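## Task

Take the sample tube (orange dot on its cap) from the tray and place it in the centre hole of one adapter in the centrifuge rotor. Find the water blank (white dot) whose cap shows the same volume in mL as the sample and place it in the centre hole of the adapter directly opposite. Move every other tube from the tray into the green rack. Every tube must be fully seated and every rotor bucket must hang vertically. Any tube touching the floor means failure. The tray's bottles must finish upright inside the tray, and the tray must finish on the work bench with nothing overhanging its edge. One or both robots may be used. At the end the robots must have released everything and backed away. A robot that has toppled or is left tilted means failure, and nothing may depend on a robot holding it in place.

## Robot and tools

Robots: two identical Hello Robot Stretch 3 units, r1 and r2. Each has a two-wheel differential base (0.33 m long, 0.34 m wide) with a passive rear omni wheel, a lift on a mast, and one telescoping arm that sticks out to the robot's RIGHT, ending in a wrist and a two-finger gripper. The base cannot strafe, so the gripper moves forward or back only when the base drives. On-the-spot turns pivot 0.05 m behind the front edge. With the arm pulled in and the wrist folded, the turning circle has radius 0.28 m. An unfolded, level wrist reaches past that circle.

Frames: each robot reports in its own base frame, with its origin on the floor midway between the drive wheels, x forward, y left and z up. The odometry frame is that base frame as it stood when the scene began. hand_pose is given in the base frame, at the point where the closed fingertips meet. Neither robot knows where the other one is. Only the images, lidar_m, wrist_depth_mm and head_depth_mm can show their relative placement.

Tool execute_actions: arguments are "actions", a list holding one action or none, and optional "cameras". An action is an object keyed "r1" and/or "r2". Under each name you may put "base", "joints" and "contact_limits". "base" takes exactly one command, and it is an offset from where the base last reported itself. {"translate_m": d} drives straight, in metres, from -1 to 1, with positive meaning forward. {"rotate_rad": d} turns in place, in radians, from -3.2 to 3.2, with positive meaning counter-clockwise (left). "joints" holds absolute targets by name, each a single number. lift_m is 0 to 1.1 m (arm height). arm_m is 0 to 0.52 m (extension). wrist_yaw_rad is -1.345 to 4.42, where 0 is along the arm, positive swings toward the front and 3.0 is folded over the base. wrist_pitch_rad is -1.57 to 0.451, where 0 is level and negative tips the fingers down. wrist_roll_rad is -2.911 to 2.911, where 0 means the fingers sit side by side. gripper_m is -0.089 to 0.179, and larger is more open. The actual fingertip gap is less than this value, by 0.007 m near closed and 0.025 m fully open, and it is zero under 0.007. head_pan_rad is -3.953 to 1.73, where 0 is forward, positive is left and -1.57 looks along the arm. head_tilt_rad is -1.53 to 0.419, where negative looks down. "contact_limits" accepts only {"arm_m": effort%} from 1 to 100, and it halts the arm once its effort reaches that value. All motions in one action start together. An action lasts at most 15 s. An unknown key or an out-of-range value rejects the whole call. An omitted joint or robot may keep pushing toward its earlier target. "cameras" lists names from r1_head_camera, r1_nav_camera, r1_wrist_camera, r2_head_camera, r2_nav_camera, r2_wrist_camera or "all". Null or omitted means all, and [] means none. An empty actions list only reports state and images.

Tool wait: {"seconds": 0 to 10}. It commands nothing new and returns the same report. Tool zoom_image: {"camera": name, "region": [x0, y0, x1, y1]} in pixels of that camera's latest full image, with the top-left as origin and at most 504x504. Tool finished_scene: {"scene": number of the current scene}. It is final and tells you whether the goal was met.

Result lines: base_status and joint_status tell how each commanded motion ended. "done" means the target was reached; for the base it only means the wheels turned enough, even if they slipped. "off_target" means it stopped short and may still push. "contact_stop" means the arm or lift hit something firmly and went slack until commanded again. "time_out" and "torque_fault" drop the old target; a torque fault leaves a wrist servo limp for 10 s. on_its_own describes joints not commanded in this call, and "held at" is a held target, not a position. motor_effort is percent of maximum, with the peak in brackets. It carries fixed errors and noise, and a rest effort outside its normal range suggests a load or a push. base_odometry counts wheel turns. Heading runs -3.142 to 3.142, positive left. turned_by_wheels and turned_by_imu give the turn since the previous report. base_tilt is in degrees, with forward and right positive, and carries up to about 4 degrees of fixed bias. lidar_m gives 12 distances in metres for 30-degree sectors, starting straight ahead and going counter-clockwise (4th left, 7th behind, 10th right). It scans a plane 0.17 m high, cannot see clear objects and is partly blocked by the robot's own mast and arm. wrist_depth_mm (45 to 1000) and head_depth_mm (280 to 4000) are 7x7 median-depth grids read from the top-left, and "-" means no reading. The pictures line gives the order of the images. Camera calibration (K, distortion, T_world_to_cam into the carrying robot's base frame) is only approximate.

Gripping: to grab, command gripper_m below the object's width. To let go, command at least 0.02 above where contact began. A reading or "done" does not confirm a grasp. If the stall guard softens the grip, resend a different value.

What to avoid: dropping tubes, and above all letting one reach the floor. Avoid slamming, hard pushes and robot-to-robot contact. A base touching the other robot presses hard after mere millimetres. Fold or unfold the wrist (yaw 3.0) only with lift_m between 0.32 and 0.95, pitch -0.4 and roll near 0. Once folded, the lift may go down to 0.25. With yaw below -0.4, keep pitch at -0.5 or lower. Pushing on something rigid with the gripper higher than about 0.45 m can tip the robot. Do not drive while holding or pushing something fixed. If the robot snags or leans, reverse the last move in small steps, free the gripper, and lower the lift to about 0.2. Full base speed (0.30 m/s, 1.9 rad/s) needs lift_m below 0.30, arm_m below 0.03 and wrist_yaw_rad above 2.54; otherwise the base is capped at 0.10 m/s and 0.63 rad/s. The two robots can travel slightly different distances for the same command, so a shared load can strain or tip them. The robots keep holding their commands while you think, and loose items may be nudged now and then.

Each tool is called after "Request:" as a command line: name --argument value for each argument, lists and objects as JSON in quotes; but a table of rows of numbers goes row by row, as --pt "numbers of a row", without its own name.

## Session

Request:
execute_actions --actions '[]'

Scene clock: 0.00 s.
r1.base_odometry: x=+0.000 y=+0.000 heading=+0.000 (m, m, rad; r1's odometry frame)
r1.turned_by_wheels: +0.000 (rad since the last result)
r1.turned_by_imu: +0.000 (rad since the last result)
r1.base_tilt: forward=+0.9 right=-0.8 (deg)
r1.lidar_m: 1.90 2.61 1.39 1.15 1.14 1.27 2.03 3.39 1.04 0.86 0.86 1.71
r1.head_depth_mm: 1991 3126 - - - 1492 1976 / 2011 3100 - - - 2509 1891 / 1986 3097 - - - 2825 1995 / 1986 3093 - - - 2823 1985 / 2000 3085 - - - 2834 1987 / 1991 3105 - - - 2851 1984 / 1984 3135 - - - 2820 1990
r1.base_status: not commanded
r1.joint_positions: lift_m=+0.425 arm_m=-0.002 wrist_yaw_rad=+3.114 wrist_pitch_rad=-0.435 wrist_roll_rad=+0.008 gripper_m=+0.037 head_pan_rad=+0.020 head_tilt_rad=-0.014
r1.joint_status: not commanded
r1.motor_effort: left_wheel=-1 right_wheel=-1 lift_m=+22 arm_m=+1 wrist_yaw_rad=+0 wrist_pitch_rad=+7 wrist_roll_rad=+0 gripper_m=-1 head_pan_rad=+0 head_tilt_rad=+2 (%)
r1.hand_pose: x=-0.0151 y=+0.0794 z=+0.4337 quat_wxyz=(+0.163, +0.695, +0.143, +0.686) (m; r1's base frame)
r1.wrist_depth_mm: 859 907 - - - - - / 918 - - - - - - / - - - - - - - / - - - 962 989 982 954 / 801 771 796 812 845 773 781 / 658 681 672 667 654 654 648 / 583 583 564 597 556 563 566
r2.base_odometry: x=+0.000 y=+0.000 heading=+0.000 (m, m, rad; r2's odometry frame)
r2.turned_by_wheels: +0.000 (rad since the last result)
r2.turned_by_imu: +0.000 (rad since the last result)
r2.base_tilt: forward=-0.2 right=-1.7 (deg)
r2.lidar_m: 0.90 0.92 1.23 3.17 3.65 4.01 1.13 1.17 1.57 3.91 1.31 0.93
r2.head_depth_mm: 870 868 861 857 855 849 844 / 873 863 857 856 851 846 844 / 868 866 860 853 851 843 841 / 866 859 856 852 846 842 844 / 863 859 853 850 846 839 837 / 858 863 854 852 842 840 837 / 859 853 852 850 840 841 835
r2.base_status: not commanded
r2.joint_positions: lift_m=+0.354 arm_m=+0.000 wrist_yaw_rad=+3.094 wrist_pitch_rad=-0.389 wrist_roll_rad=-0.006 gripper_m=+0.037 head_pan_rad=+0.011 head_tilt_rad=-0.006
r2.joint_status: not commanded
r2.motor_effort: left_wheel=+0 right_wheel=+0 lift_m=+31 arm_m=+0 wrist_yaw_rad=+0 wrist_pitch_rad=+5 wrist_roll_rad=+0 gripper_m=+0 head_pan_rad=+0 head_tilt_rad=+1 (%)
r2.hand_pose: x=-0.0105 y=+0.0824 z=+0.3735 quat_wxyz=(+0.153, +0.694, +0.121, +0.693) (m; r2's base frame)
r2.wrist_depth_mm: - - - - - - - / - - - - - - - / - - - - - - - / 963 965 996 990 - - 989 / 741 796 765 771 822 793 789 / 613 615 617 618 655 643 654 / 519 524 - 546 516 538 543
pictures: r1_head_camera (sideways: a quarter turn clockwise sets it upright), r1_nav_camera (sideways: a quarter turn counterclockwise sets it upright), r1_wrist_camera, r2_head_camera (sideways: a quarter turn clockwise sets it upright), r2_nav_camera (sideways: a quarter turn counterclockwise sets it upright), r2_wrist_camera
Images, in order (width x height): r1_head_camera 896x504, r1_nav_camera 672x504, r1_wrist_camera 644x364, r2_head_camera 896x504, r2_nav_camera 672x504, r2_wrist_camera 644x364.

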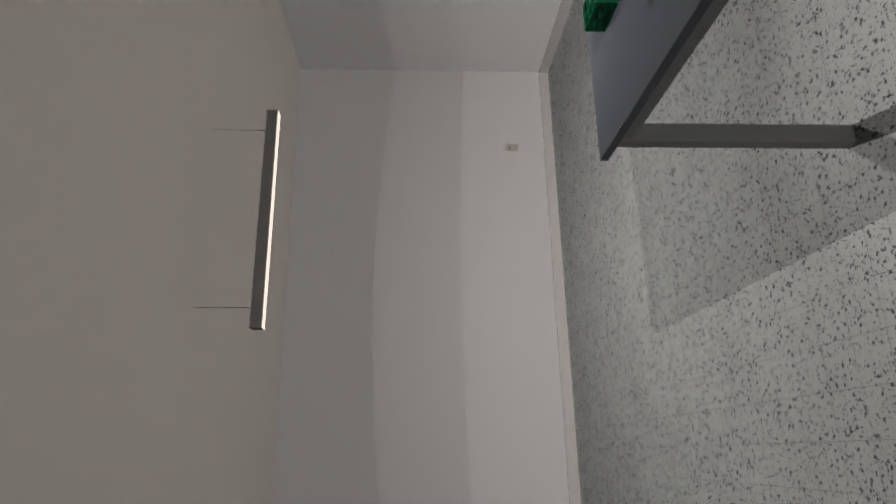

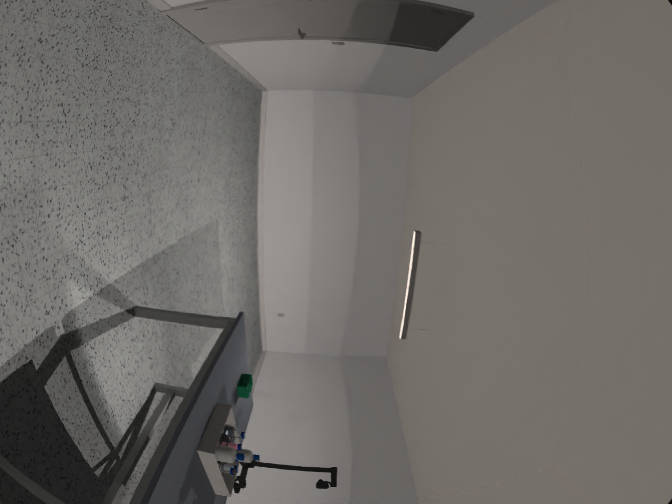

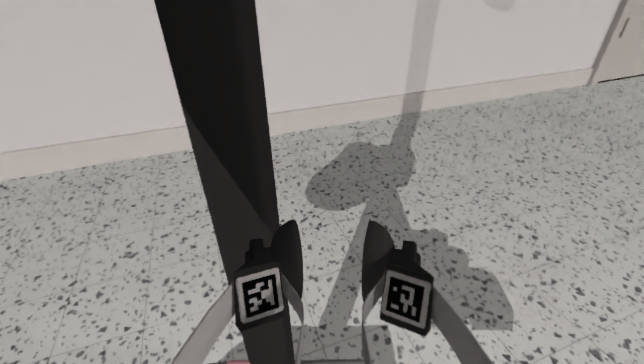

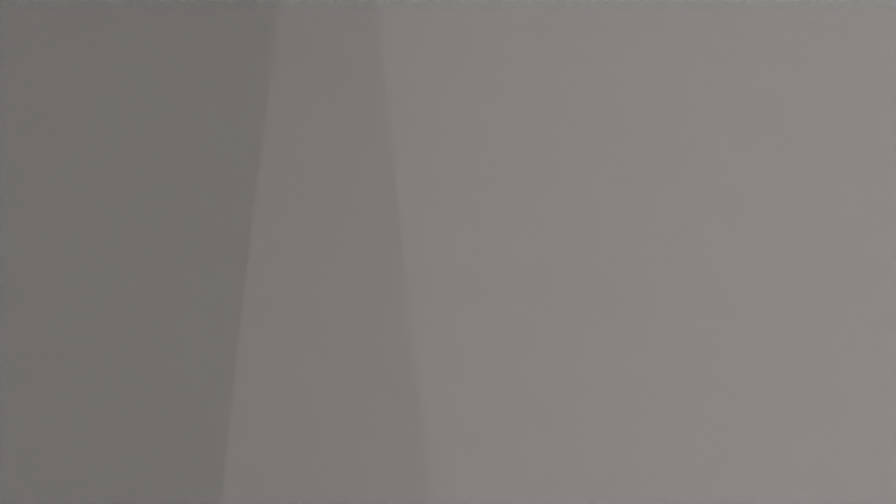

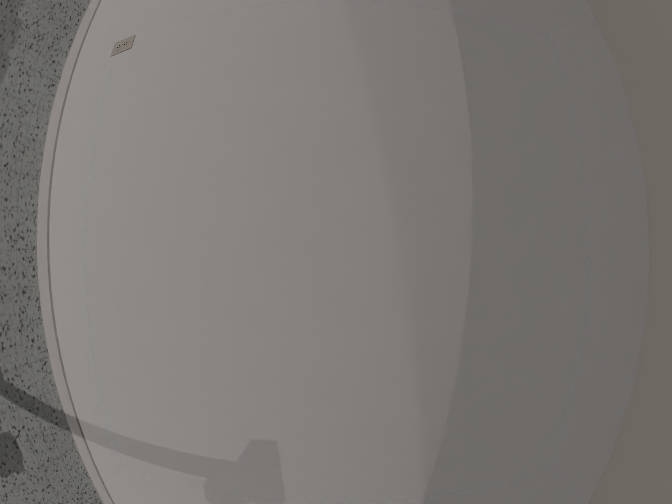

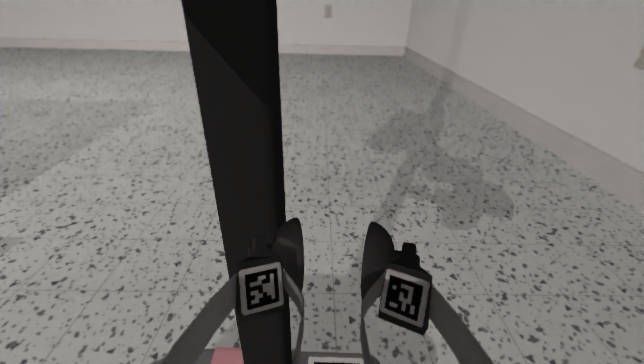

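Request:
execute_actions --actions '[{"r1":{"joints":{"head_pan_rad":-1.0,"head_tilt_rad":-0.45}},"r2":{"joints":{"head_pan_rad":-3.1,"head_tilt_rad":-0.45}}}]' --cameras '["r1_head_camera","r1_nav_camera","r2_head_camera","r2_nav_camera"]'

Scene clock: 3.30 s.
r1.base_odometry: x=+0.000 y=+0.000 heading=+0.000 (m, m, rad; r1's odometry frame)
r1.turned_by_wheels: +0.000 (rad since the last result)
r1.turned_by_imu: +0.000 (rad since the last result)
r1.base_tilt: forward=+0.9 right=-0.9 (deg)
r1.lidar_m: 1.89 2.61 1.38 1.15 1.14 1.27 2.04 3.39 1.04 0.86 0.86 1.71
r1.head_depth_mm: 2834 1252 1355 1055 973 1068 1195 / 2954 3231 3508 1449 1077 1109 1234 / 3049 3314 3558 2618 1841 1201 1256 / 3126 3434 3562 1232 1800 1478 1298 / 3183 3468 3726 1168 1940 1571 1288 / 3338 3571 3748 1172 1977 1572 1293 / 3372 3652 2860 1175 2022 1584 1296
r1.base_status: not commanded
r1.joint_positions: lift_m=+0.425 arm_m=-0.002 wrist_yaw_rad=+3.114 wrist_pitch_rad=-0.435 wrist_roll_rad=+0.008 gripper_m=+0.037 head_pan_rad=-0.993 head_tilt_rad=-0.444
r1.joint_status: all done
r1.motor_effort: left_wheel=-1(1) right_wheel=+0(0) lift_m=+22(22) arm_m=+1(1) wrist_yaw_rad=-1(0) wrist_pitch_rad=+7(7) wrist_roll_rad=+0(0) gripper_m=+0(0) head_pan_rad=-4(39) head_tilt_rad=-2(16) (%)
r1.hand_pose: x=-0.0151 y=+0.0794 z=+0.4337 quat_wxyz=(+0.163, +0.695, +0.143, +0.686) (m; r1's base frame)
r1.wrist_depth_mm: 859 922 - - - - - / 929 - - - - - - / - - - - - - - / - - - 982 - 981 975 / 812 807 772 805 814 757 788 / 653 667 662 665 669 658 657 / 579 569 555 575 572 560 559
r2.base_odometry: x=+0.000 y=+0.000 heading=+0.000 (m, m, rad; r2's odometry frame)
r2.turned_by_wheels: +0.000 (rad since the last result)
r2.turned_by_imu: +0.001 (rad since the last result)
r2.base_tilt: forward=-0.2 right=-1.7 (deg)
r2.lidar_m: 0.89 0.92 1.23 3.17 3.66 3.99 1.13 1.17 1.57 3.89 1.31 0.94
r2.head_depth_mm: 3392 3578 3846 3367 2318 1804 1464 / 3382 3597 3876 3339 2348 1794 1466 / 3379 3627 3891 3316 2319 1809 1458 / 3392 3642 3909 3082 2210 1789 1453 / 3376 3693 3945 1353 2124 1496 1451 / 3406 3680 3870 1346 2300 1777 1453 / 3406 3666 3829 1338 2309 1775 1441
r2.base_status: not commanded
r2.joint_positions: lift_m=+0.354 arm_m=+0.000 wrist_yaw_rad=+3.094 wrist_pitch_rad=-0.389 wrist_roll_rad=-0.006 gripper_m=+0.037 head_pan_rad=-3.093 head_tilt_rad=-0.444
r2.joint_status: all done
r2.motor_effort: left_wheel=+0(1) right_wheel=+1(0) lift_m=+31(31) arm_m=+1(0) wrist_yaw_rad=+0(1) wrist_pitch_rad=+5(5) wrist_roll_rad=+0(0) gripper_m=+0(0) head_pan_rad=-4(49) head_tilt_rad=-2(22) (%)
r2.hand_pose: x=-0.0105 y=+0.0824 z=+0.3735 quat_wxyz=(+0.153, +0.694, +0.121, +0.693) (m; r2's base frame)
r2.wrist_depth_mm: - - - - - - - / - - - - - - - / - - - - - - - / 969 977 985 - - - 969 / 767 762 749 765 814 803 777 / 602 620 628 637 654 644 644 / 516 525 - 534 523 544 541
pictures: r1_head_camera (sideways: a quarter turn clockwise sets it upright), r1_nav_camera (sideways: a quarter turn counterclockwise sets it upright), r2_head_camera (sideways: a quarter turn clockwise sets it upright), r2_nav_camera (sideways: a quarter turn counterclockwise sets it upright)
camera_calibration (this result's frames):
r1_head_camera: T_world_to_cam=[[-0.268744, 0.381664, -0.884369, 1.1794], [0.821133, 0.570728, -0.0032208, 0.0101017], [0.503505, -0.727051, -0.466776, 0.56473], [0, 0, 0, 1]] pos_world=[0.0243161, -0.0453106, 1.30666]
r1_nav_camera: T_world_to_cam=[[0.255739, -0.327764, 0.909488, -1.14304], [-0.807798, -0.589274, 0.0147804, 0.0343384], [0.531093, -0.738462, -0.415468, 0.497714], [0, 0, 0, 1]] pos_world=[0.0557255, 0.0131308, 1.24586]
r2_head_camera: T_world_to_cam=[[0.401986, 0.081363, -0.912024, 1.20114], [0.058812, -0.996282, -0.0629577, 0.0816253], [-0.913755, -0.0283299, -0.405276, 0.485907], [0, 0, 0, 1]] pos_world=[-0.0436394, -0.00264048, 1.29753]
r2_nav_camera: T_world_to_cam=[[-0.449841, 0.0128815, 0.893016, -1.12216], [-0.0525455, 0.997782, -0.0408615, 0.0980706], [-0.891562, -0.0653051, -0.448166, 0.541341], [0, 0, 0, 1]] pos_world=[-0.0170007, -0.0480457, 1.24872]
Images, in order (width x height): r1_head_camera 896x504, r1_nav_camera 672x504, r2_head_camera 896x504, r2_nav_camera 672x504.

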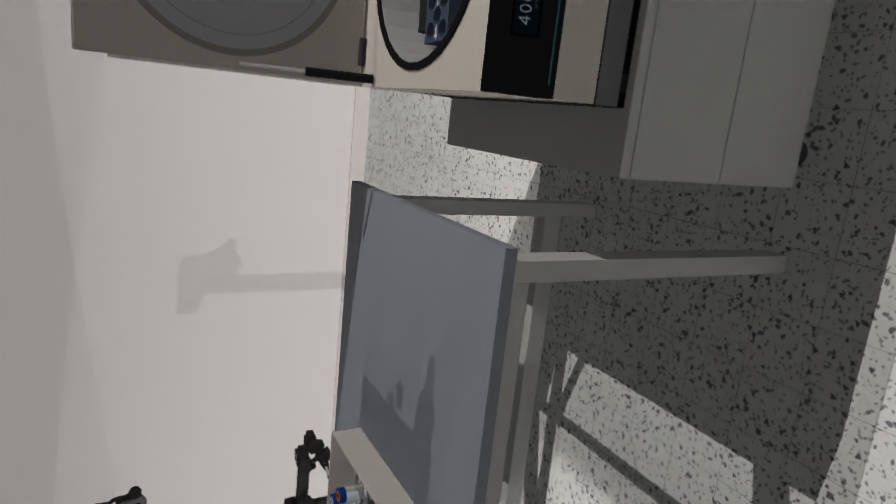

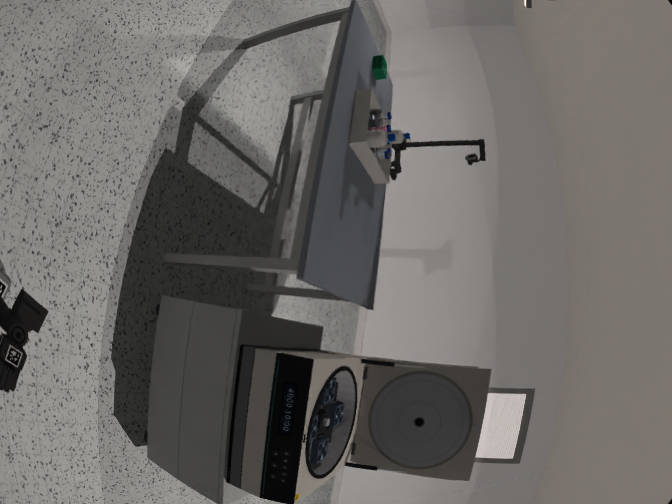

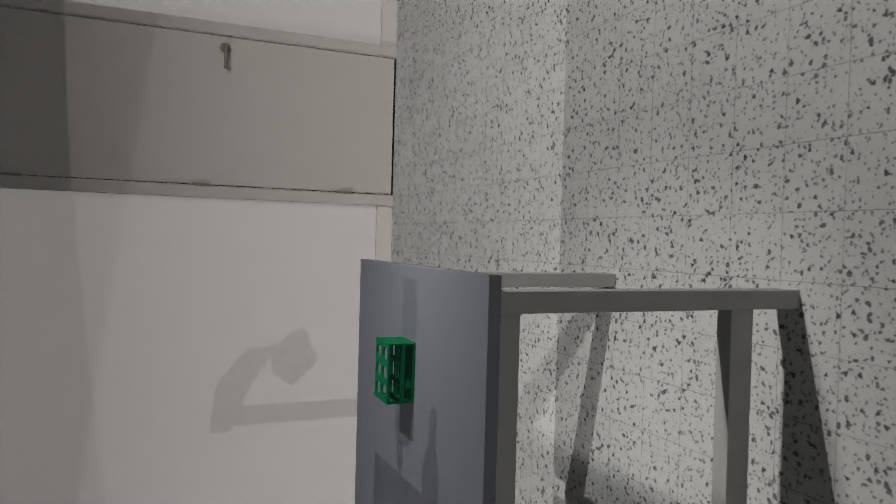

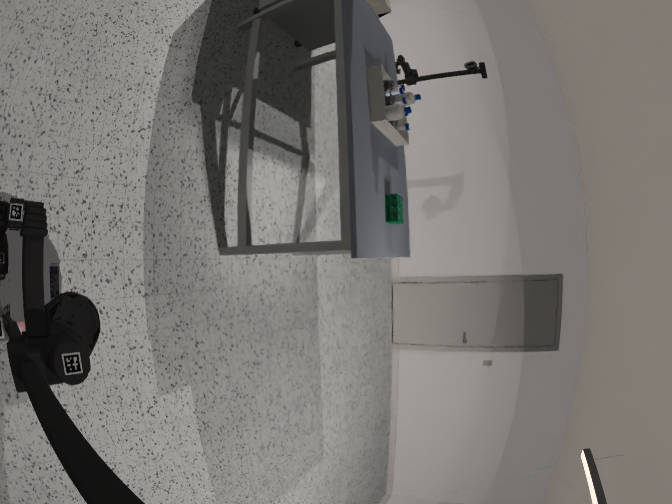

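Request:
execute_actions --actions '[{"r1":{"base":{"rotate_rad":-0.23},"joints":{"head_pan_rad":-0.5,"head_tilt_rad":-0.45,"wrist_yaw_rad":0.0,"wrist_pitch_rad":-0.4,"lift_m":0.6}},"r2":{"base":{"rotate_rad":0.65},"joints":{"lift_m":0.27,"head_pan_rad":-3.1}}}]' --cameras '["r1_head_camera","r2_head_camera"]'

Scene clock: 20.97 s.
r1.base_odometry: x=+0.000 y=+0.000 heading=-0.230 (m, m, rad; r1's odometry frame)
r1.turned_by_wheels: -0.230 (rad since the last result)
r1.turned_by_imu: -0.232 (rad since the last result)
r1.base_tilt: forward=+0.9 right=-0.7 (deg)
r1.lidar_m: 1.89 5.30 1.70 1.20 1.15 1.17 1.56 3.40 3.49 0.91 0.86 0.92
r1.head_depth_mm: 2964 3223 3390 2374 1846 1066 1181 / 3111 3318 3569 1161 1796 1519 1285 / 3304 3556 3754 1157 1930 1522 1288 / 3441 3716 3822 1227 2016 1564 1291 / 3603 3898 1649 1317 2018 1566 1288 / 3878 - 1597 1385 2009 1563 1298 / - - 1919 2401 2024 1587 1306
r1.base_status: done
r1.joint_positions: lift_m=+0.600 arm_m=-0.002 wrist_yaw_rad=+0.002 wrist_pitch_rad=-0.421 wrist_roll_rad=+0.008 gripper_m=+0.037 head_pan_rad=-0.507 head_tilt_rad=-0.444
r1.joint_status: all done
r1.motor_effort: left_wheel=+2(5) right_wheel=-6(10) lift_m=+24(25) arm_m=+1(1) wrist_yaw_rad=-2(6) wrist_pitch_rad=+10(13) wrist_roll_rad=+0(0) gripper_m=+0(0) head_pan_rad=+3(34) head_tilt_rad=-2(1) (%)
r1.hand_pose: x=-0.0211 y=-0.3667 z=+0.6118 quat_wxyz=(+0.689, +0.148, -0.694, -0.148) (m; r1's base frame)
r1.wrist_depth_mm: 492 543 610 - - - - / 513 569 653 759 - - - / 534 602 699 793 - - - / 564 627 741 931 - - - / 626 692 823 - - - - / 778 765 896 894 925 871 870 / 770 761 757 760 731 754 750
r2.base_odometry: x=+0.000 y=+0.000 heading=+0.650 (m, m, rad; r2's odometry frame)
r2.turned_by_wheels: +0.650 (rad since the last result)
r2.turned_by_imu: +0.643 (rad since the last result)
r2.base_tilt: forward=-0.3 right=-1.8 (deg)
r2.lidar_m: 0.96 1.41 3.53 3.77 3.86 1.13 1.22 1.79 2.58 1.16 0.91 0.89
r2.head_depth_mm: 3575 3768 3980 1377 2242 1801 1440 / 3810 - - 1453 2346 1693 1469 / - - 3185 1556 2332 1670 1467 / - - 2307 1661 2311 1725 1461 / - - 2470 2550 2306 1788 1460 / - - 2322 2277 2127 1775 1448 / - - 2183 2233 2281 1769 1449
r2.base_status: done
r2.joint_positions: lift_m=+0.270 arm_m=+0.000 wrist_yaw_rad=+3.094 wrist_pitch_rad=-0.389 wrist_roll_rad=-0.006 gripper_m=+0.037 head_pan_rad=-3.093 head_tilt_rad=-0.445
r2.joint_status: all done
r2.motor_effort: left_wheel=-3(9) right_wheel=+3(10) lift_m=+23(27) arm_m=+0(0) wrist_yaw_rad=+0(0) wrist_pitch_rad=+5(5) wrist_roll_rad=+0(0) gripper_m=+0(0) head_pan_rad=-4(3) head_tilt_rad=-2(2) (%)
r2.hand_pose: x=-0.0105 y=+0.0823 z=+0.2895 quat_wxyz=(+0.153, +0.694, +0.121, +0.693) (m; r2's base frame)
r2.wrist_depth_mm: - - - - - - - / - - - - - - - / - - - - - - - / 800 793 833 819 849 858 860 / 619 636 625 643 674 650 656 / 510 507 536 537 550 528 535 / 448 - - - 427 451 448
pictures: r1_head_camera (sideways: a quarter turn clockwise sets it upright), r2_head_camera (sideways: a quarter turn clockwise sets it upright)
camera_calibration (this result's frames):
r1_head_camera: T_world_to_cam=[[-0.416045, 0.212226, -0.884233, 1.18012], [0.459806, 0.888014, -0.00321219, 0.0122946], [0.784529, -0.407911, -0.467036, 0.563353], [0, 0, 0, 1]] pos_world=[0.0433604, -0.0315702, 1.30664]
r2_head_camera: T_world_to_cam=[[0.402419, 0.0812482, -0.911843, 1.2009], [0.0585065, -0.9963, -0.0629532, 0.0816213], [-0.913584, -0.0280153, -0.405683, 0.486436], [0, 0, 0, 1]] pos_world=[-0.0436383, -0.00262374, 1.29751]
Images, in order (width x height): r1_head_camera 896x504, r2_head_camera 896x504.

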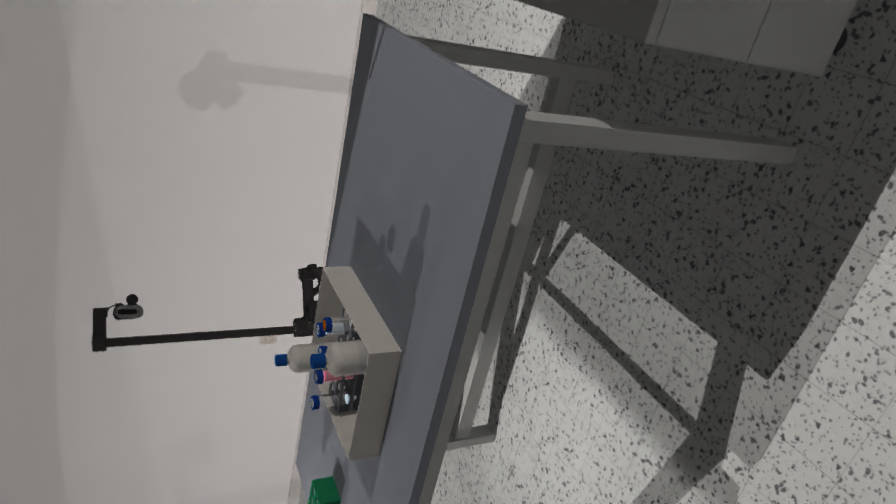

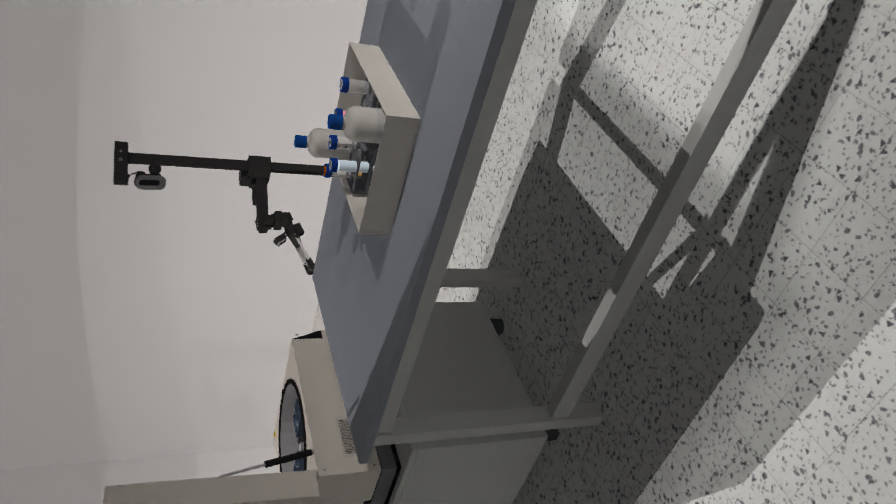

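Request:
execute_actions --actions '[{"r1":{"base":{"translate_m":1.0},"joints":{"head_pan_rad":-0.9,"head_tilt_rad":-0.65,"wrist_pitch_rad":-0.4,"lift_m":1.08}},"r2":{"base":{"translate_m":-0.97},"joints":{"head_pan_rad":-3.6,"head_tilt_rad":-0.7}}}]' --cameras '["r1_head_camera","r2_head_camera","r2_nav_camera"]'

Scene clock: 37.37 s.
r1.base_odometry: x=+0.974 y=-0.228 heading=-0.230 (m, m, rad; r1's odometry frame)
r1.turned_by_wheels: +0.000 (rad since the last result)
r1.turned_by_imu: +0.001 (rad since the last result)
r1.base_tilt: forward=+0.8 right=-0.8 (deg)
r1.lidar_m: 0.90 4.50 2.46 1.76 1.69 1.73 2.29 1.51 0.66 1.03 1.01 1.03
r1.head_depth_mm: 2518 2813 2678 841 670 573 1165 / 2545 2854 2685 840 671 575 1164 / 2604 2875 1124 728 655 589 1162 / 2588 2949 1134 788 655 592 1164 / 2621 2979 913 791 664 591 1164 / 2643 2918 1137 787 675 608 1169 / 2727 3038 1140 853 683 609 1174
r1.base_status: done
r1.joint_positions: lift_m=+1.080 arm_m=-0.002 wrist_yaw_rad=+0.001 wrist_pitch_rad=-0.421 wrist_roll_rad=+0.008 gripper_m=+0.037 head_pan_rad=-0.893 head_tilt_rad=-0.642
r1.joint_status: all done
r1.motor_effort: left_wheel=+2(6) right_wheel=-5(6) lift_m=+24(24) arm_m=+1(1) wrist_yaw_rad=-3(2) wrist_pitch_rad=+10(12) wrist_roll_rad=+0(0) gripper_m=+0(1) head_pan_rad=-3(32) head_tilt_rad=-3(16) (%)
r1.hand_pose: x=-0.0213 y=-0.3667 z=+1.0918 quat_wxyz=(+0.689, +0.148, -0.694, -0.148) (m; r1's base frame)
r1.wrist_depth_mm: - - - - 909 - - / - - - - - - - / - - - - - - - / - 832 806 840 962 788 749 / 600 662 648 650 681 800 768 / 466 557 560 557 550 576 - / 352 471 459 468 453 782 -
r2.base_odometry: x=-0.772 y=-0.587 heading=+0.650 (m, m, rad; r2's odometry frame)
r2.turned_by_wheels: +0.000 (rad since the last result)
r2.turned_by_imu: +0.001 (rad since the last result)
r2.base_tilt: forward=-0.4 right=-1.7 (deg)
r2.lidar_m: 1.80 2.66 4.08 0.46 0.36 0.35 0.38 0.56 4.58 2.19 1.70 1.68
r2.head_depth_mm: 2658 2926 2780 869 704 589 541 / 2706 2978 2775 867 701 589 1199 / 2709 3068 1138 865 701 588 1194 / 2785 3042 1082 816 697 588 1223 / 2758 3055 1011 665 685 586 1248 / 2883 3169 950 829 696 599 1244 / 2908 3232 1069 832 695 599 1237
r2.base_status: done
r2.joint_positions: lift_m=+0.270 arm_m=+0.000 wrist_yaw_rad=+3.094 wrist_pitch_rad=-0.389 wrist_roll_rad=-0.006 gripper_m=+0.037 head_pan_rad=-3.593 head_tilt_rad=-0.692
r2.joint_status: all done
r2.motor_effort: left_wheel=-3(10) right_wheel=+3(6) lift_m=+24(23) arm_m=+0(0) wrist_yaw_rad=+1(0) wrist_pitch_rad=+5(5) wrist_roll_rad=+0(0) gripper_m=+0(0) head_pan_rad=-4(42) head_tilt_rad=-3(18) (%)
r2.hand_pose: x=-0.0105 y=+0.0823 z=+0.2895 quat_wxyz=(+0.153, +0.694, +0.121, +0.693) (m; r2's base frame)
r2.wrist_depth_mm: - - - - - - - / - - - - - - - / - - - - - - - / 797 799 466 751 852 838 879 / 352 391 609 639 675 662 663 / 336 511 540 539 550 533 544 / 441 - - - 429 446 453
pictures: r1_head_camera (sideways: a quarter turn clockwise sets it upright), r2_head_camera (sideways: a quarter turn clockwise sets it upright), r2_nav_camera (sideways: a quarter turn counterclockwise sets it upright)
camera_calibration (this result's frames):
r1_head_camera: T_world_to_cam=[[-0.408707, 0.481224, -0.775488, 1.03828], [0.760116, 0.649783, 0.00261242, 0.00287966], [0.505156, -0.588393, -0.631357, 0.778843], [0, 0, 0, 1]] pos_world=[0.028728, -0.0432519, 1.2969]
r2_head_camera: T_world_to_cam=[[0.581686, -0.213546, -0.784882, 1.03424], [-0.412716, -0.908976, -0.0585596, 0.0787562], [-0.700933, 0.357996, -0.616872, 0.759918], [0, 0, 0, 1]] pos_world=[-0.0364467, 0.0203977, 1.28514]
r2_nav_camera: T_world_to_cam=[[-0.57309, 0.316589, 0.755869, -0.942591], [0.441648, 0.896272, -0.0405438, 0.0946293], [-0.6903, 0.310593, -0.653466, 0.807212], [0, 0, 0, 1]] pos_world=[-0.0247637, -0.0371138, 1.2438]
Images, in order (width x height): r1_head_camera 896x504, r2_head_camera 896x504, r2_nav_camera 672x504.

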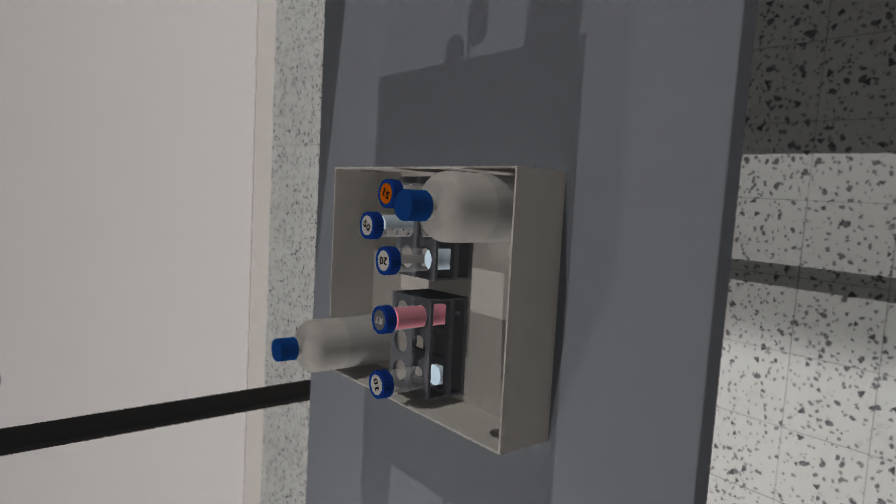

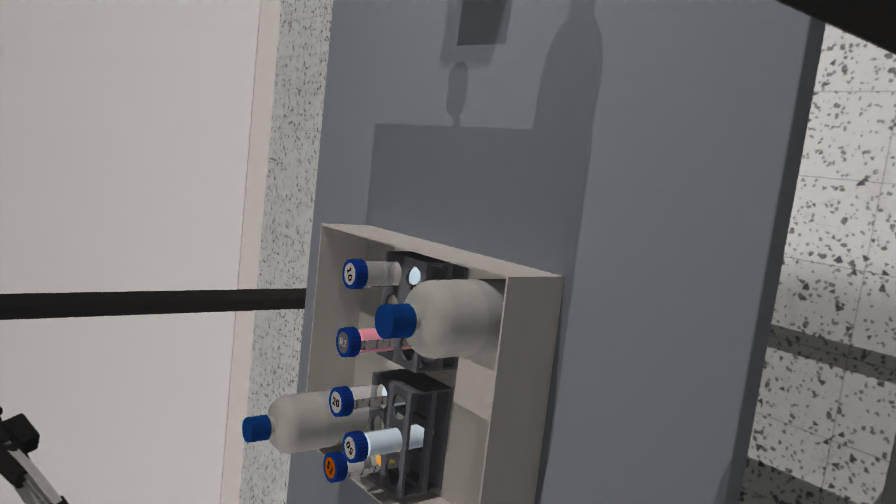

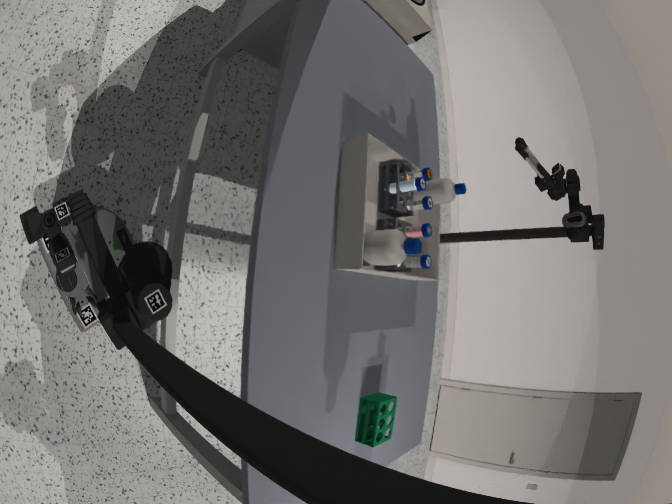

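Request:
zoom_image --camera "r2_head_camera" --region '[300, 360, 480, 504]'

Request:
zoom_image --camera "r1_head_camera" --region '[300, 160, 580, 460]'

Region (300, 360, 480, 504) of r2_head_camera's 896x504 image, scaled by 2.800, with more detail than that image has; it fills the top 403 rows of this view, and the rest is white.

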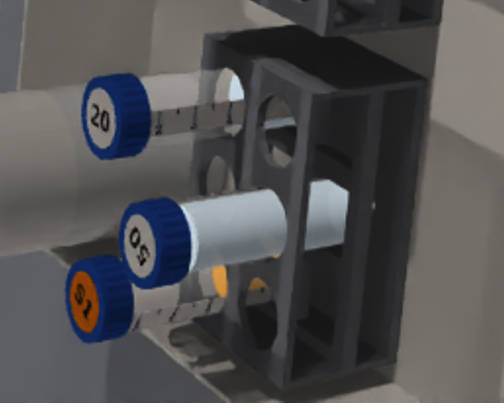

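Region (300, 160, 580, 460) of r1_head_camera's 896x504 image, scaled by 1.680, with more detail than that image has; it fills the left 470 columns of this view, and the rest is white.

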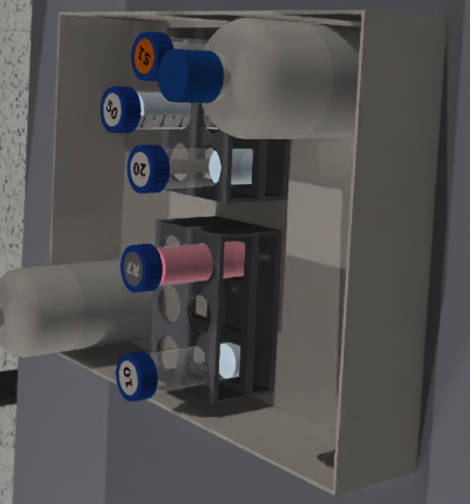

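Request:
execute_actions --actions '[{"r1":{"base":{"translate_m":0.15},"joints":{"lift_m":1.1,"wrist_pitch_rad":-0.9,"head_pan_rad":-1.6,"head_tilt_rad":-0.7}},"r2":{"base":{"rotate_rad":-2.55},"joints":{"lift_m":0.92,"head_pan_rad":-1.2,"head_tilt_rad":-0.7}}}]' --cameras '["r2_head_camera","r2_nav_camera"]'

Scene clock: 54.17 s.
r1.base_odometry: x=+1.120 y=-0.262 heading=-0.230 (m, m, rad; r1's odometry frame)
r1.turned_by_wheels: +0.000 (rad since the last result)
r1.turned_by_imu: +0.000 (rad since the last result)
r1.base_tilt: forward=+0.8 right=-0.8 (deg)
r1.lidar_m: 0.75 4.38 2.56 1.85 1.76 1.80 2.40 1.13 0.74 0.97 0.93 0.95
r1.head_depth_mm: - - - - - 1259 1148 / - - - - - 1295 1149 / - - - - - 1295 1146 / - 3305 - - 631 559 1145 / 2878 3154 1038 798 648 549 1124 / 2738 3000 1040 795 603 548 1088 / 2566 2817 2518 664 595 549 483
r1.base_status: done
r1.joint_positions: lift_m=+1.100 arm_m=-0.002 wrist_yaw_rad=+0.001 wrist_pitch_rad=-0.906 wrist_roll_rad=+0.008 gripper_m=+0.037 head_pan_rad=-1.593 head_tilt_rad=-0.691
r1.joint_status: all done
r1.motor_effort: left_wheel=+1(6) right_wheel=-5(6) lift_m=+24(26) arm_m=+1(1) wrist_yaw_rad=-1(3) wrist_pitch_rad=+3(8) wrist_roll_rad=+0(0) gripper_m=-1(0) head_pan_rad=-3(38) head_tilt_rad=-3(6) (%)
r1.hand_pose: x=-0.0214 y=-0.2817 z=+1.0220 quat_wxyz=(+0.634, +0.309, -0.638, -0.311) (m; r1's base frame)
r1.wrist_depth_mm: - 678 659 673 666 800 682 / 560 557 594 576 583 577 708 / 452 347 529 529 518 522 779 / 450 472 453 486 477 494 - / 448 414 436 438 451 - - / 388 407 415 422 - - - / 378 381 378 - - - -
r2.base_odometry: x=-0.772 y=-0.587 heading=-1.900 (m, m, rad; r2's odometry frame)
r2.turned_by_wheels: -2.550 (rad since the last result)
r2.turned_by_imu: -2.519 (rad since the last result)
r2.base_tilt: forward=-0.3 right=-1.8 (deg)
r2.lidar_m: 0.62 3.98 2.06 1.69 1.68 1.86 2.94 4.07 0.43 0.36 0.35 0.39
r2.head_depth_mm: 2706 3000 2787 804 705 612 - / 2684 2994 1131 869 699 618 - / 2695 2976 1133 866 701 624 - / 2734 3009 1129 862 701 588 1181 / 2726 2965 1122 833 684 586 1216 / 2646 3031 1122 640 668 585 1213 / 2705 3006 1118 804 669 586 1206
r2.base_status: done
r2.joint_positions: lift_m=+0.920 arm_m=+0.000 wrist_yaw_rad=+3.094 wrist_pitch_rad=-0.389 wrist_roll_rad=-0.006 gripper_m=+0.037 head_pan_rad=-1.207 head_tilt_rad=-0.692
r2.joint_status: all done
r2.motor_effort: left_wheel=+2(9) right_wheel=-2(6) lift_m=+37(39) arm_m=+0(0) wrist_yaw_rad=+1(0) wrist_pitch_rad=+5(5) wrist_roll_rad=+0(0) gripper_m=+0(0) head_pan_rad=+4(48) head_tilt_rad=-3(3) (%)
r2.hand_pose: x=-0.0105 y=+0.0823 z=+0.9389 quat_wxyz=(+0.153, +0.694, +0.121, +0.693) (m; r2's base frame)
r2.wrist_depth_mm: - - - - - - - / - - - - - - - / - - - - - - - / - - - - - - - / - - - - - - - / - - - - - - - / - - - - - - -
pictures: r2_head_camera (sideways: a quarter turn clockwise sets it upright), r2_nav_camera (sideways: a quarter turn counterclockwise sets it upright)
camera_calibration (this result's frames):
r2_head_camera: T_world_to_cam=[[-0.277074, 0.554356, -0.784806, 1.03938], [0.923644, 0.378751, -0.0585565, 0.0706003], [0.264785, -0.741106, -0.61697, 0.754154], [0, 0, 0, 1]] pos_world=[0.0230871, -0.0440174, 1.28513]
r2_nav_camera: T_world_to_cam=[[0.200169, -0.623471, 0.755788, -0.947202], [-0.936001, -0.349656, -0.0405431, 0.103032], [0.289543, -0.699303, -0.65356, 0.801358], [0, 0, 0, 1]] pos_world=[0.0540109, 0.005864, 1.2438]
Images, in order (width x height): r2_head_camera 896x504, r2_nav_camera 672x504.

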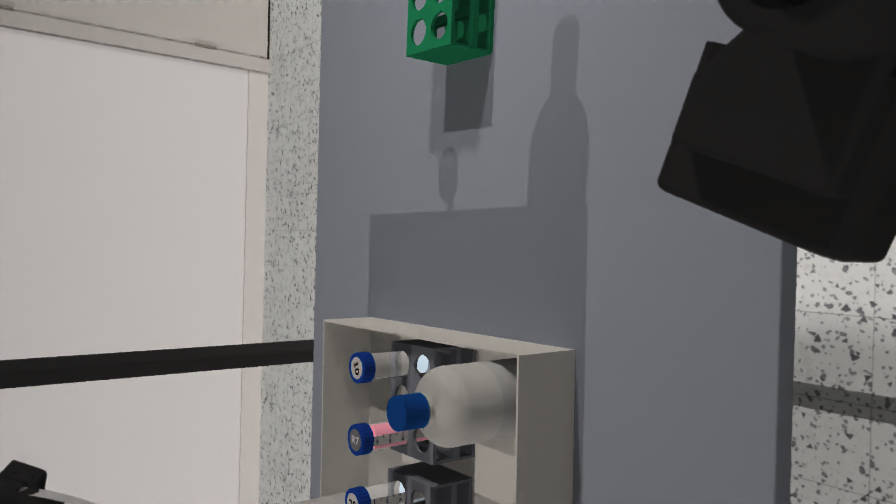

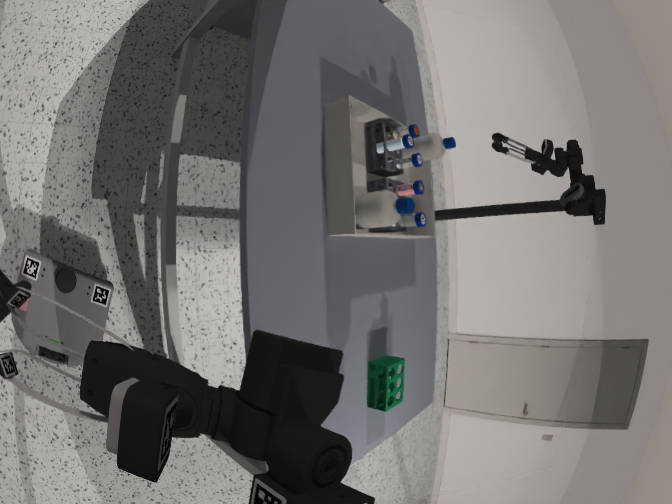

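Request:
execute_actions --actions '[{"r1":{"base":{"rotate_rad":0.588},"joints":{"wrist_pitch_rad":-1.57,"gripper_m":0.075,"head_pan_rad":-1.7,"head_tilt_rad":-0.65}},"r2":{"base":{"translate_m":0.22},"joints":{"wrist_yaw_rad":0.0,"wrist_pitch_rad":-0.4,"gripper_m":0.075}}}]' --cameras '["r1_head_camera","r1_wrist_camera"]'

Scene clock: 70.47 s.
r1.base_odometry: x=+1.120 y=-0.262 heading=+0.358 (m, m, rad; r1's odometry frame)
r1.turned_by_wheels: +0.588 (rad since the last result)
r1.turned_by_imu: +0.593 (rad since the last result)
r1.base_tilt: forward=+0.8 right=-0.9 (deg)
r1.lidar_m: 4.39 2.41 1.81 1.76 1.83 2.55 0.91 0.74 0.96 0.93 0.97 0.75
r1.head_depth_mm: - - - - 629 555 1112 / - - - - - - - / - - - - - - - / - - - - - - - / - 1357 - - 617 - 824 / 1053 990 871 769 618 558 809 / 2354 2695 2661 839 652 560 512
r1.base_status: done
r1.joint_positions: lift_m=+1.100 arm_m=-0.002 wrist_yaw_rad=+0.001 wrist_pitch_rad=-1.563 wrist_roll_rad=+0.008 gripper_m=+0.075 head_pan_rad=-1.693 head_tilt_rad=-0.656
r1.joint_status: all done
r1.motor_effort: left_wheel=-4(7) right_wheel=+4(9) lift_m=+24(24) arm_m=+1(1) wrist_yaw_rad=-2(3) wrist_pitch_rad=-3(4) wrist_roll_rad=+0(0) gripper_m=+0(90) head_pan_rad=-4(16) head_tilt_rad=+2(5) (%)
r1.hand_pose: x=-0.0217 y=-0.1207 z=+0.9822 quat_wxyz=(+0.500, +0.496, -0.503, -0.500) (m; r1's base frame)
r1.wrist_depth_mm: 355 353 348 355 349 343 344 / 367 368 363 359 355 352 351 / - - - - - - - / - - - - - - - / - - - - - - - / - - - - - - - / - - - - - - -
r2.base_odometry: x=-0.844 y=-0.795 heading=-1.900 (m, m, rad; r2's odometry frame)
r2.turned_by_wheels: +0.000 (rad since the last result)
r2.turned_by_imu: +0.001 (rad since the last result)
r2.base_tilt: forward=-0.3 right=-1.6 (deg)
r2.lidar_m: 0.49 4.16 2.14 1.76 1.76 1.94 3.05 0.66 0.34 0.28 0.28 0.31
r2.head_depth_mm: 2669 2872 2818 873 731 - - / 2614 2952 2756 870 711 602 509 / 2662 2930 2804 737 596 589 508 / 2670 2981 2718 756 626 588 506 / 2600 2762 1418 770 694 586 505 / 2675 2956 1031 737 694 585 506 / 2654 2943 2727 854 659 584 505
r2.base_status: done
r2.joint_positions: lift_m=+0.920 arm_m=+0.000 wrist_yaw_rad=+0.002 wrist_pitch_rad=-0.414 wrist_roll_rad=-0.006 gripper_m=+0.075 head_pan_rad=-1.207 head_tilt_rad=-0.692
r2.joint_status: all done
r2.motor_effort: left_wheel=+2(8) right_wheel=-3(5) lift_m=+38(37) arm_m=+0(1) wrist_yaw_rad=-4(6) wrist_pitch_rad=+5(5) wrist_roll_rad=+0(0) gripper_m=+0(80) head_pan_rad=+4(4) head_tilt_rad=-3(3) (%)
r2.hand_pose: x=-0.0210 y=-0.3703 z=+0.9333 quat_wxyz=(+0.695, +0.147, -0.689, -0.144) (m; r2's base frame)
r2.wrist_depth_mm: - - - - - - - / - - - - - - - / 449 576 729 790 788 - - / 396 406 508 560 540 540 - / 388 397 279 440 453 456 460 / 349 280 - 364 367 368 373 / 270 286 308 308 308 312 317
pictures: r1_head_camera (sideways: a quarter turn clockwise sets it upright), r1_wrist_camera
camera_calibration (this result's frames):
r1_head_camera: T_world_to_cam=[[0.0617903, 0.638924, -0.766785, 1.02407], [0.995692, -0.0926754, 0.00301468, 0.000918988], [-0.0691359, -0.763667, -0.641897, 0.796058], [0, 0, 0, 1]] pos_world=[-0.00915634, -0.0462928, 1.29623]
r1_wrist_camera: T_world_to_cam=[[-0.999413, 0.00336533, -0.0340982, 0.0208284], [-0.0018932, 0.988221, 0.153022, 0.00527575], [0.0342115, 0.152997, -0.987634, 1.14744], [0, 0, 0, 1]] pos_world=[-0.0184295, -0.180839, 1.13316]
Images, in order (width x height): r1_head_camera 896x504, r1_wrist_camera 644x364.

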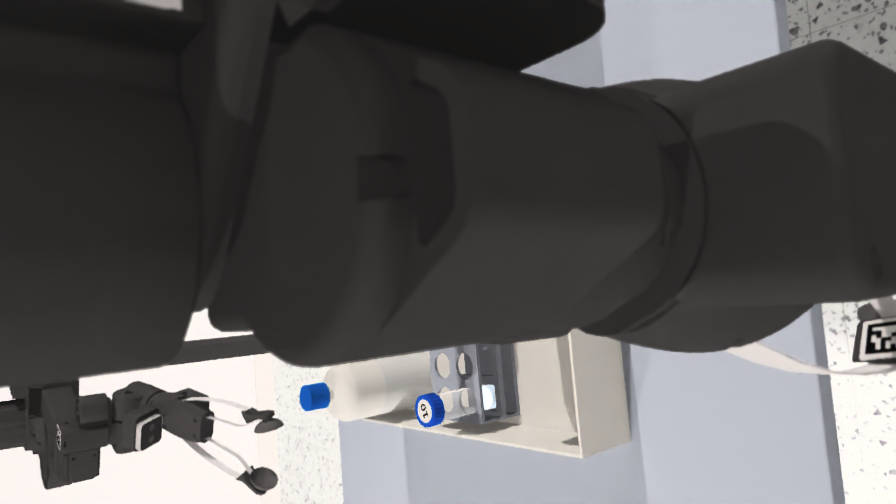

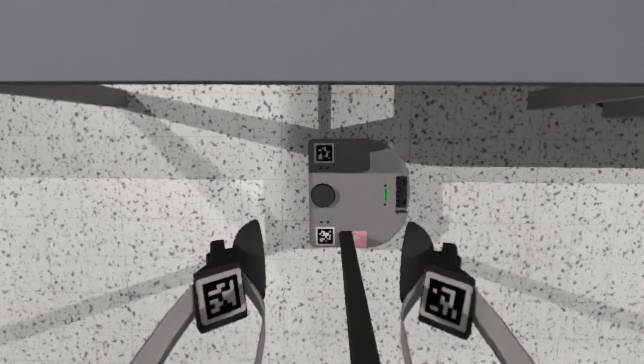

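Request:
execute_actions --actions '[{"r1":{"joints":{"arm_m":0.46,"gripper_m":0.065,"head_pan_rad":-1.6,"head_tilt_rad":-0.6}},"r2":{"base":{"rotate_rad":0.33},"joints":{"lift_m":1.1,"wrist_pitch_rad":-1.3,"head_pan_rad":-1.5}}}]' --cameras '["r1_head_camera","r1_wrist_camera","r2_wrist_camera"]'

Scene clock: 81.20 s.
r1.base_odometry: x=+1.120 y=-0.262 heading=+0.358 (m, m, rad; r1's odometry frame)
r1.turned_by_wheels: +0.000 (rad since the last result)
r1.turned_by_imu: +0.000 (rad since the last result)
r1.base_tilt: forward=+1.0 right=-0.8 (deg)
r1.lidar_m: 4.37 2.42 1.82 1.76 1.83 2.56 0.91 0.74 0.96 0.93 0.96 0.75
r1.head_depth_mm: 2553 2838 2904 882 695 572 510 / 2555 2793 2911 885 595 574 511 / 2546 2844 2894 740 595 574 510 / - - 2942 854 693 575 511 / 895 2724 2862 792 696 577 512 / 2494 2771 2969 860 678 578 513 / 2515 2792 2935 897 701 580 513
r1.base_status: not commanded
r1.joint_positions: lift_m=+1.100 arm_m=+0.460 wrist_yaw_rad=+0.000 wrist_pitch_rad=-1.564 wrist_roll_rad=+0.008 gripper_m=+0.065 head_pan_rad=-1.607 head_tilt_rad=-0.606
r1.joint_status: all done
r1.motor_effort: left_wheel=-3(3) right_wheel=+4(4) lift_m=+24(24) arm_m=+4(4) wrist_yaw_rad=+0(1) wrist_pitch_rad=-3(4) wrist_roll_rad=+0(0) gripper_m=+0(46) head_pan_rad=+4(16) head_tilt_rad=+2(8) (%)
r1.hand_pose: x=-0.0216 y=-0.5824 z=+0.9822 quat_wxyz=(+0.500, +0.496, -0.503, -0.501) (m; r1's base frame)
r1.wrist_depth_mm: 355 349 280 350 347 342 343 / 366 359 359 354 352 351 351 / 372 371 361 353 329 360 358 / 384 377 312 313 307 363 366 / 394 386 387 377 374 375 375 / 400 397 - 395 367 389 385 / 412 416 358 373 270 395 394
r2.base_odometry: x=-0.844 y=-0.795 heading=-1.570 (m, m, rad; r2's odometry frame)
r2.turned_by_wheels: +0.330 (rad since the last result)
r2.turned_by_imu: +0.327 (rad since the last result)
r2.base_tilt: forward=-0.3 right=-1.6 (deg)
r2.lidar_m: 1.26 2.54 1.83 1.75 1.81 2.45 4.27 0.40 0.29 0.28 0.29 0.39
r2.head_depth_mm: - - - - - - - / - 2828 - - - - - / 2648 2925 2878 - - - - / 542 1376 1084 754 699 574 487 / 2584 2945 832 758 694 585 497 / 2679 2985 2766 768 640 585 505 / 2726 2987 2752 857 658 583 514
r2.base_status: done
r2.joint_positions: lift_m=+1.099 arm_m=+0.000 wrist_yaw_rad=+0.002 wrist_pitch_rad=-1.299 wrist_roll_rad=-0.006 gripper_m=+0.075 head_pan_rad=-1.493 head_tilt_rad=-0.692
r2.joint_status: all done
r2.motor_effort: left_wheel=-3(7) right_wheel=+4(7) lift_m=+37(38) arm_m=+0(0) wrist_yaw_rad=-2(3) wrist_pitch_rad=-1(5) wrist_roll_rad=+0(0) gripper_m=+0(0) head_pan_rad=-4(31) head_tilt_rad=-2(3) (%)
r2.hand_pose: x=-0.0215 y=-0.1910 z=+0.9847 quat_wxyz=(+0.565, +0.430, -0.561, -0.426) (m; r2's base frame)
r2.wrist_depth_mm: 434 426 388 386 415 420 414 / 424 424 419 415 415 408 406 / 414 411 406 407 400 398 395 / 405 400 406 400 394 387 391 / - - - - - - - / - - - - - - - / - - - - - - -
pictures: r1_head_camera (sideways: a quarter turn clockwise sets it upright), r1_wrist_camera, r2_wrist_camera
camera_calibration (this result's frames):
r1_head_camera: T_world_to_cam=[[0.00527048, 0.60318, -0.797588, 1.06457], [0.999976, -0.0066788, 0.00155699, 0.00279046], [-0.00438778, -0.797577, -0.603201, 0.745325], [0, 0, 0, 1]] pos_world=[-0.00513084, -0.0476522, 1.29866]
r1_wrist_camera: T_world_to_cam=[[-0.999406, 0.005044, -0.0340933, 0.0233925], [-0.000269342, 0.988059, 0.154076, 0.460486], [0.0344634, 0.153993, -0.987471, 1.21853], [0, 0, 0, 1]] pos_world=[-0.0184921, -0.642752, 1.13311]
r2_wrist_camera: T_world_to_cam=[[-0.997653, -0.0654951, -0.0199663, -0.0112678], [-0.061889, 0.987309, -0.146254, 0.370846], [0.0292918, -0.144675, -0.989046, 1.11025], [0, 0, 0, 1]] pos_world=[-0.0208113, -0.206252, 1.1521]
Images, in order (width x height): r1_head_camera 896x504, r1_wrist_camera 644x364, r2_wrist_camera 644x364.

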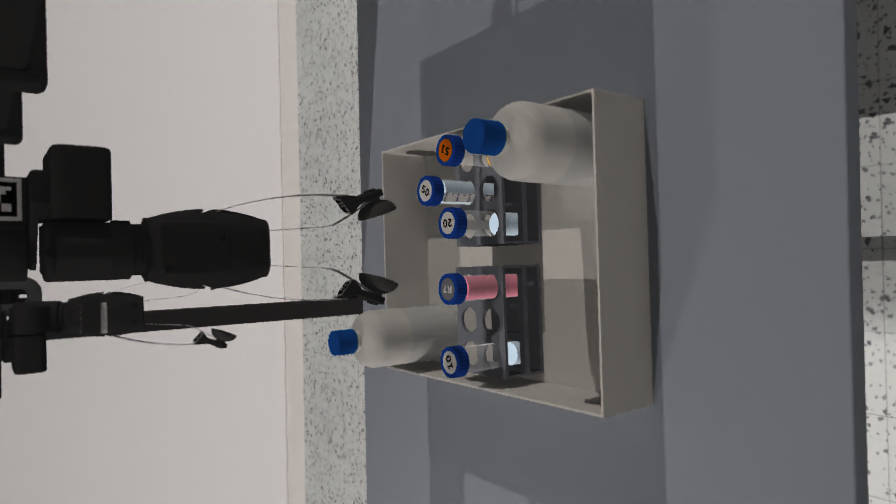

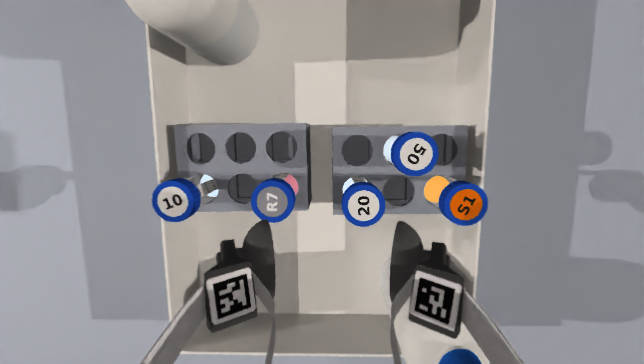

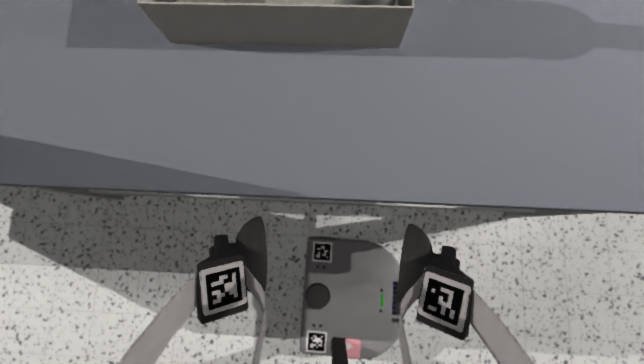

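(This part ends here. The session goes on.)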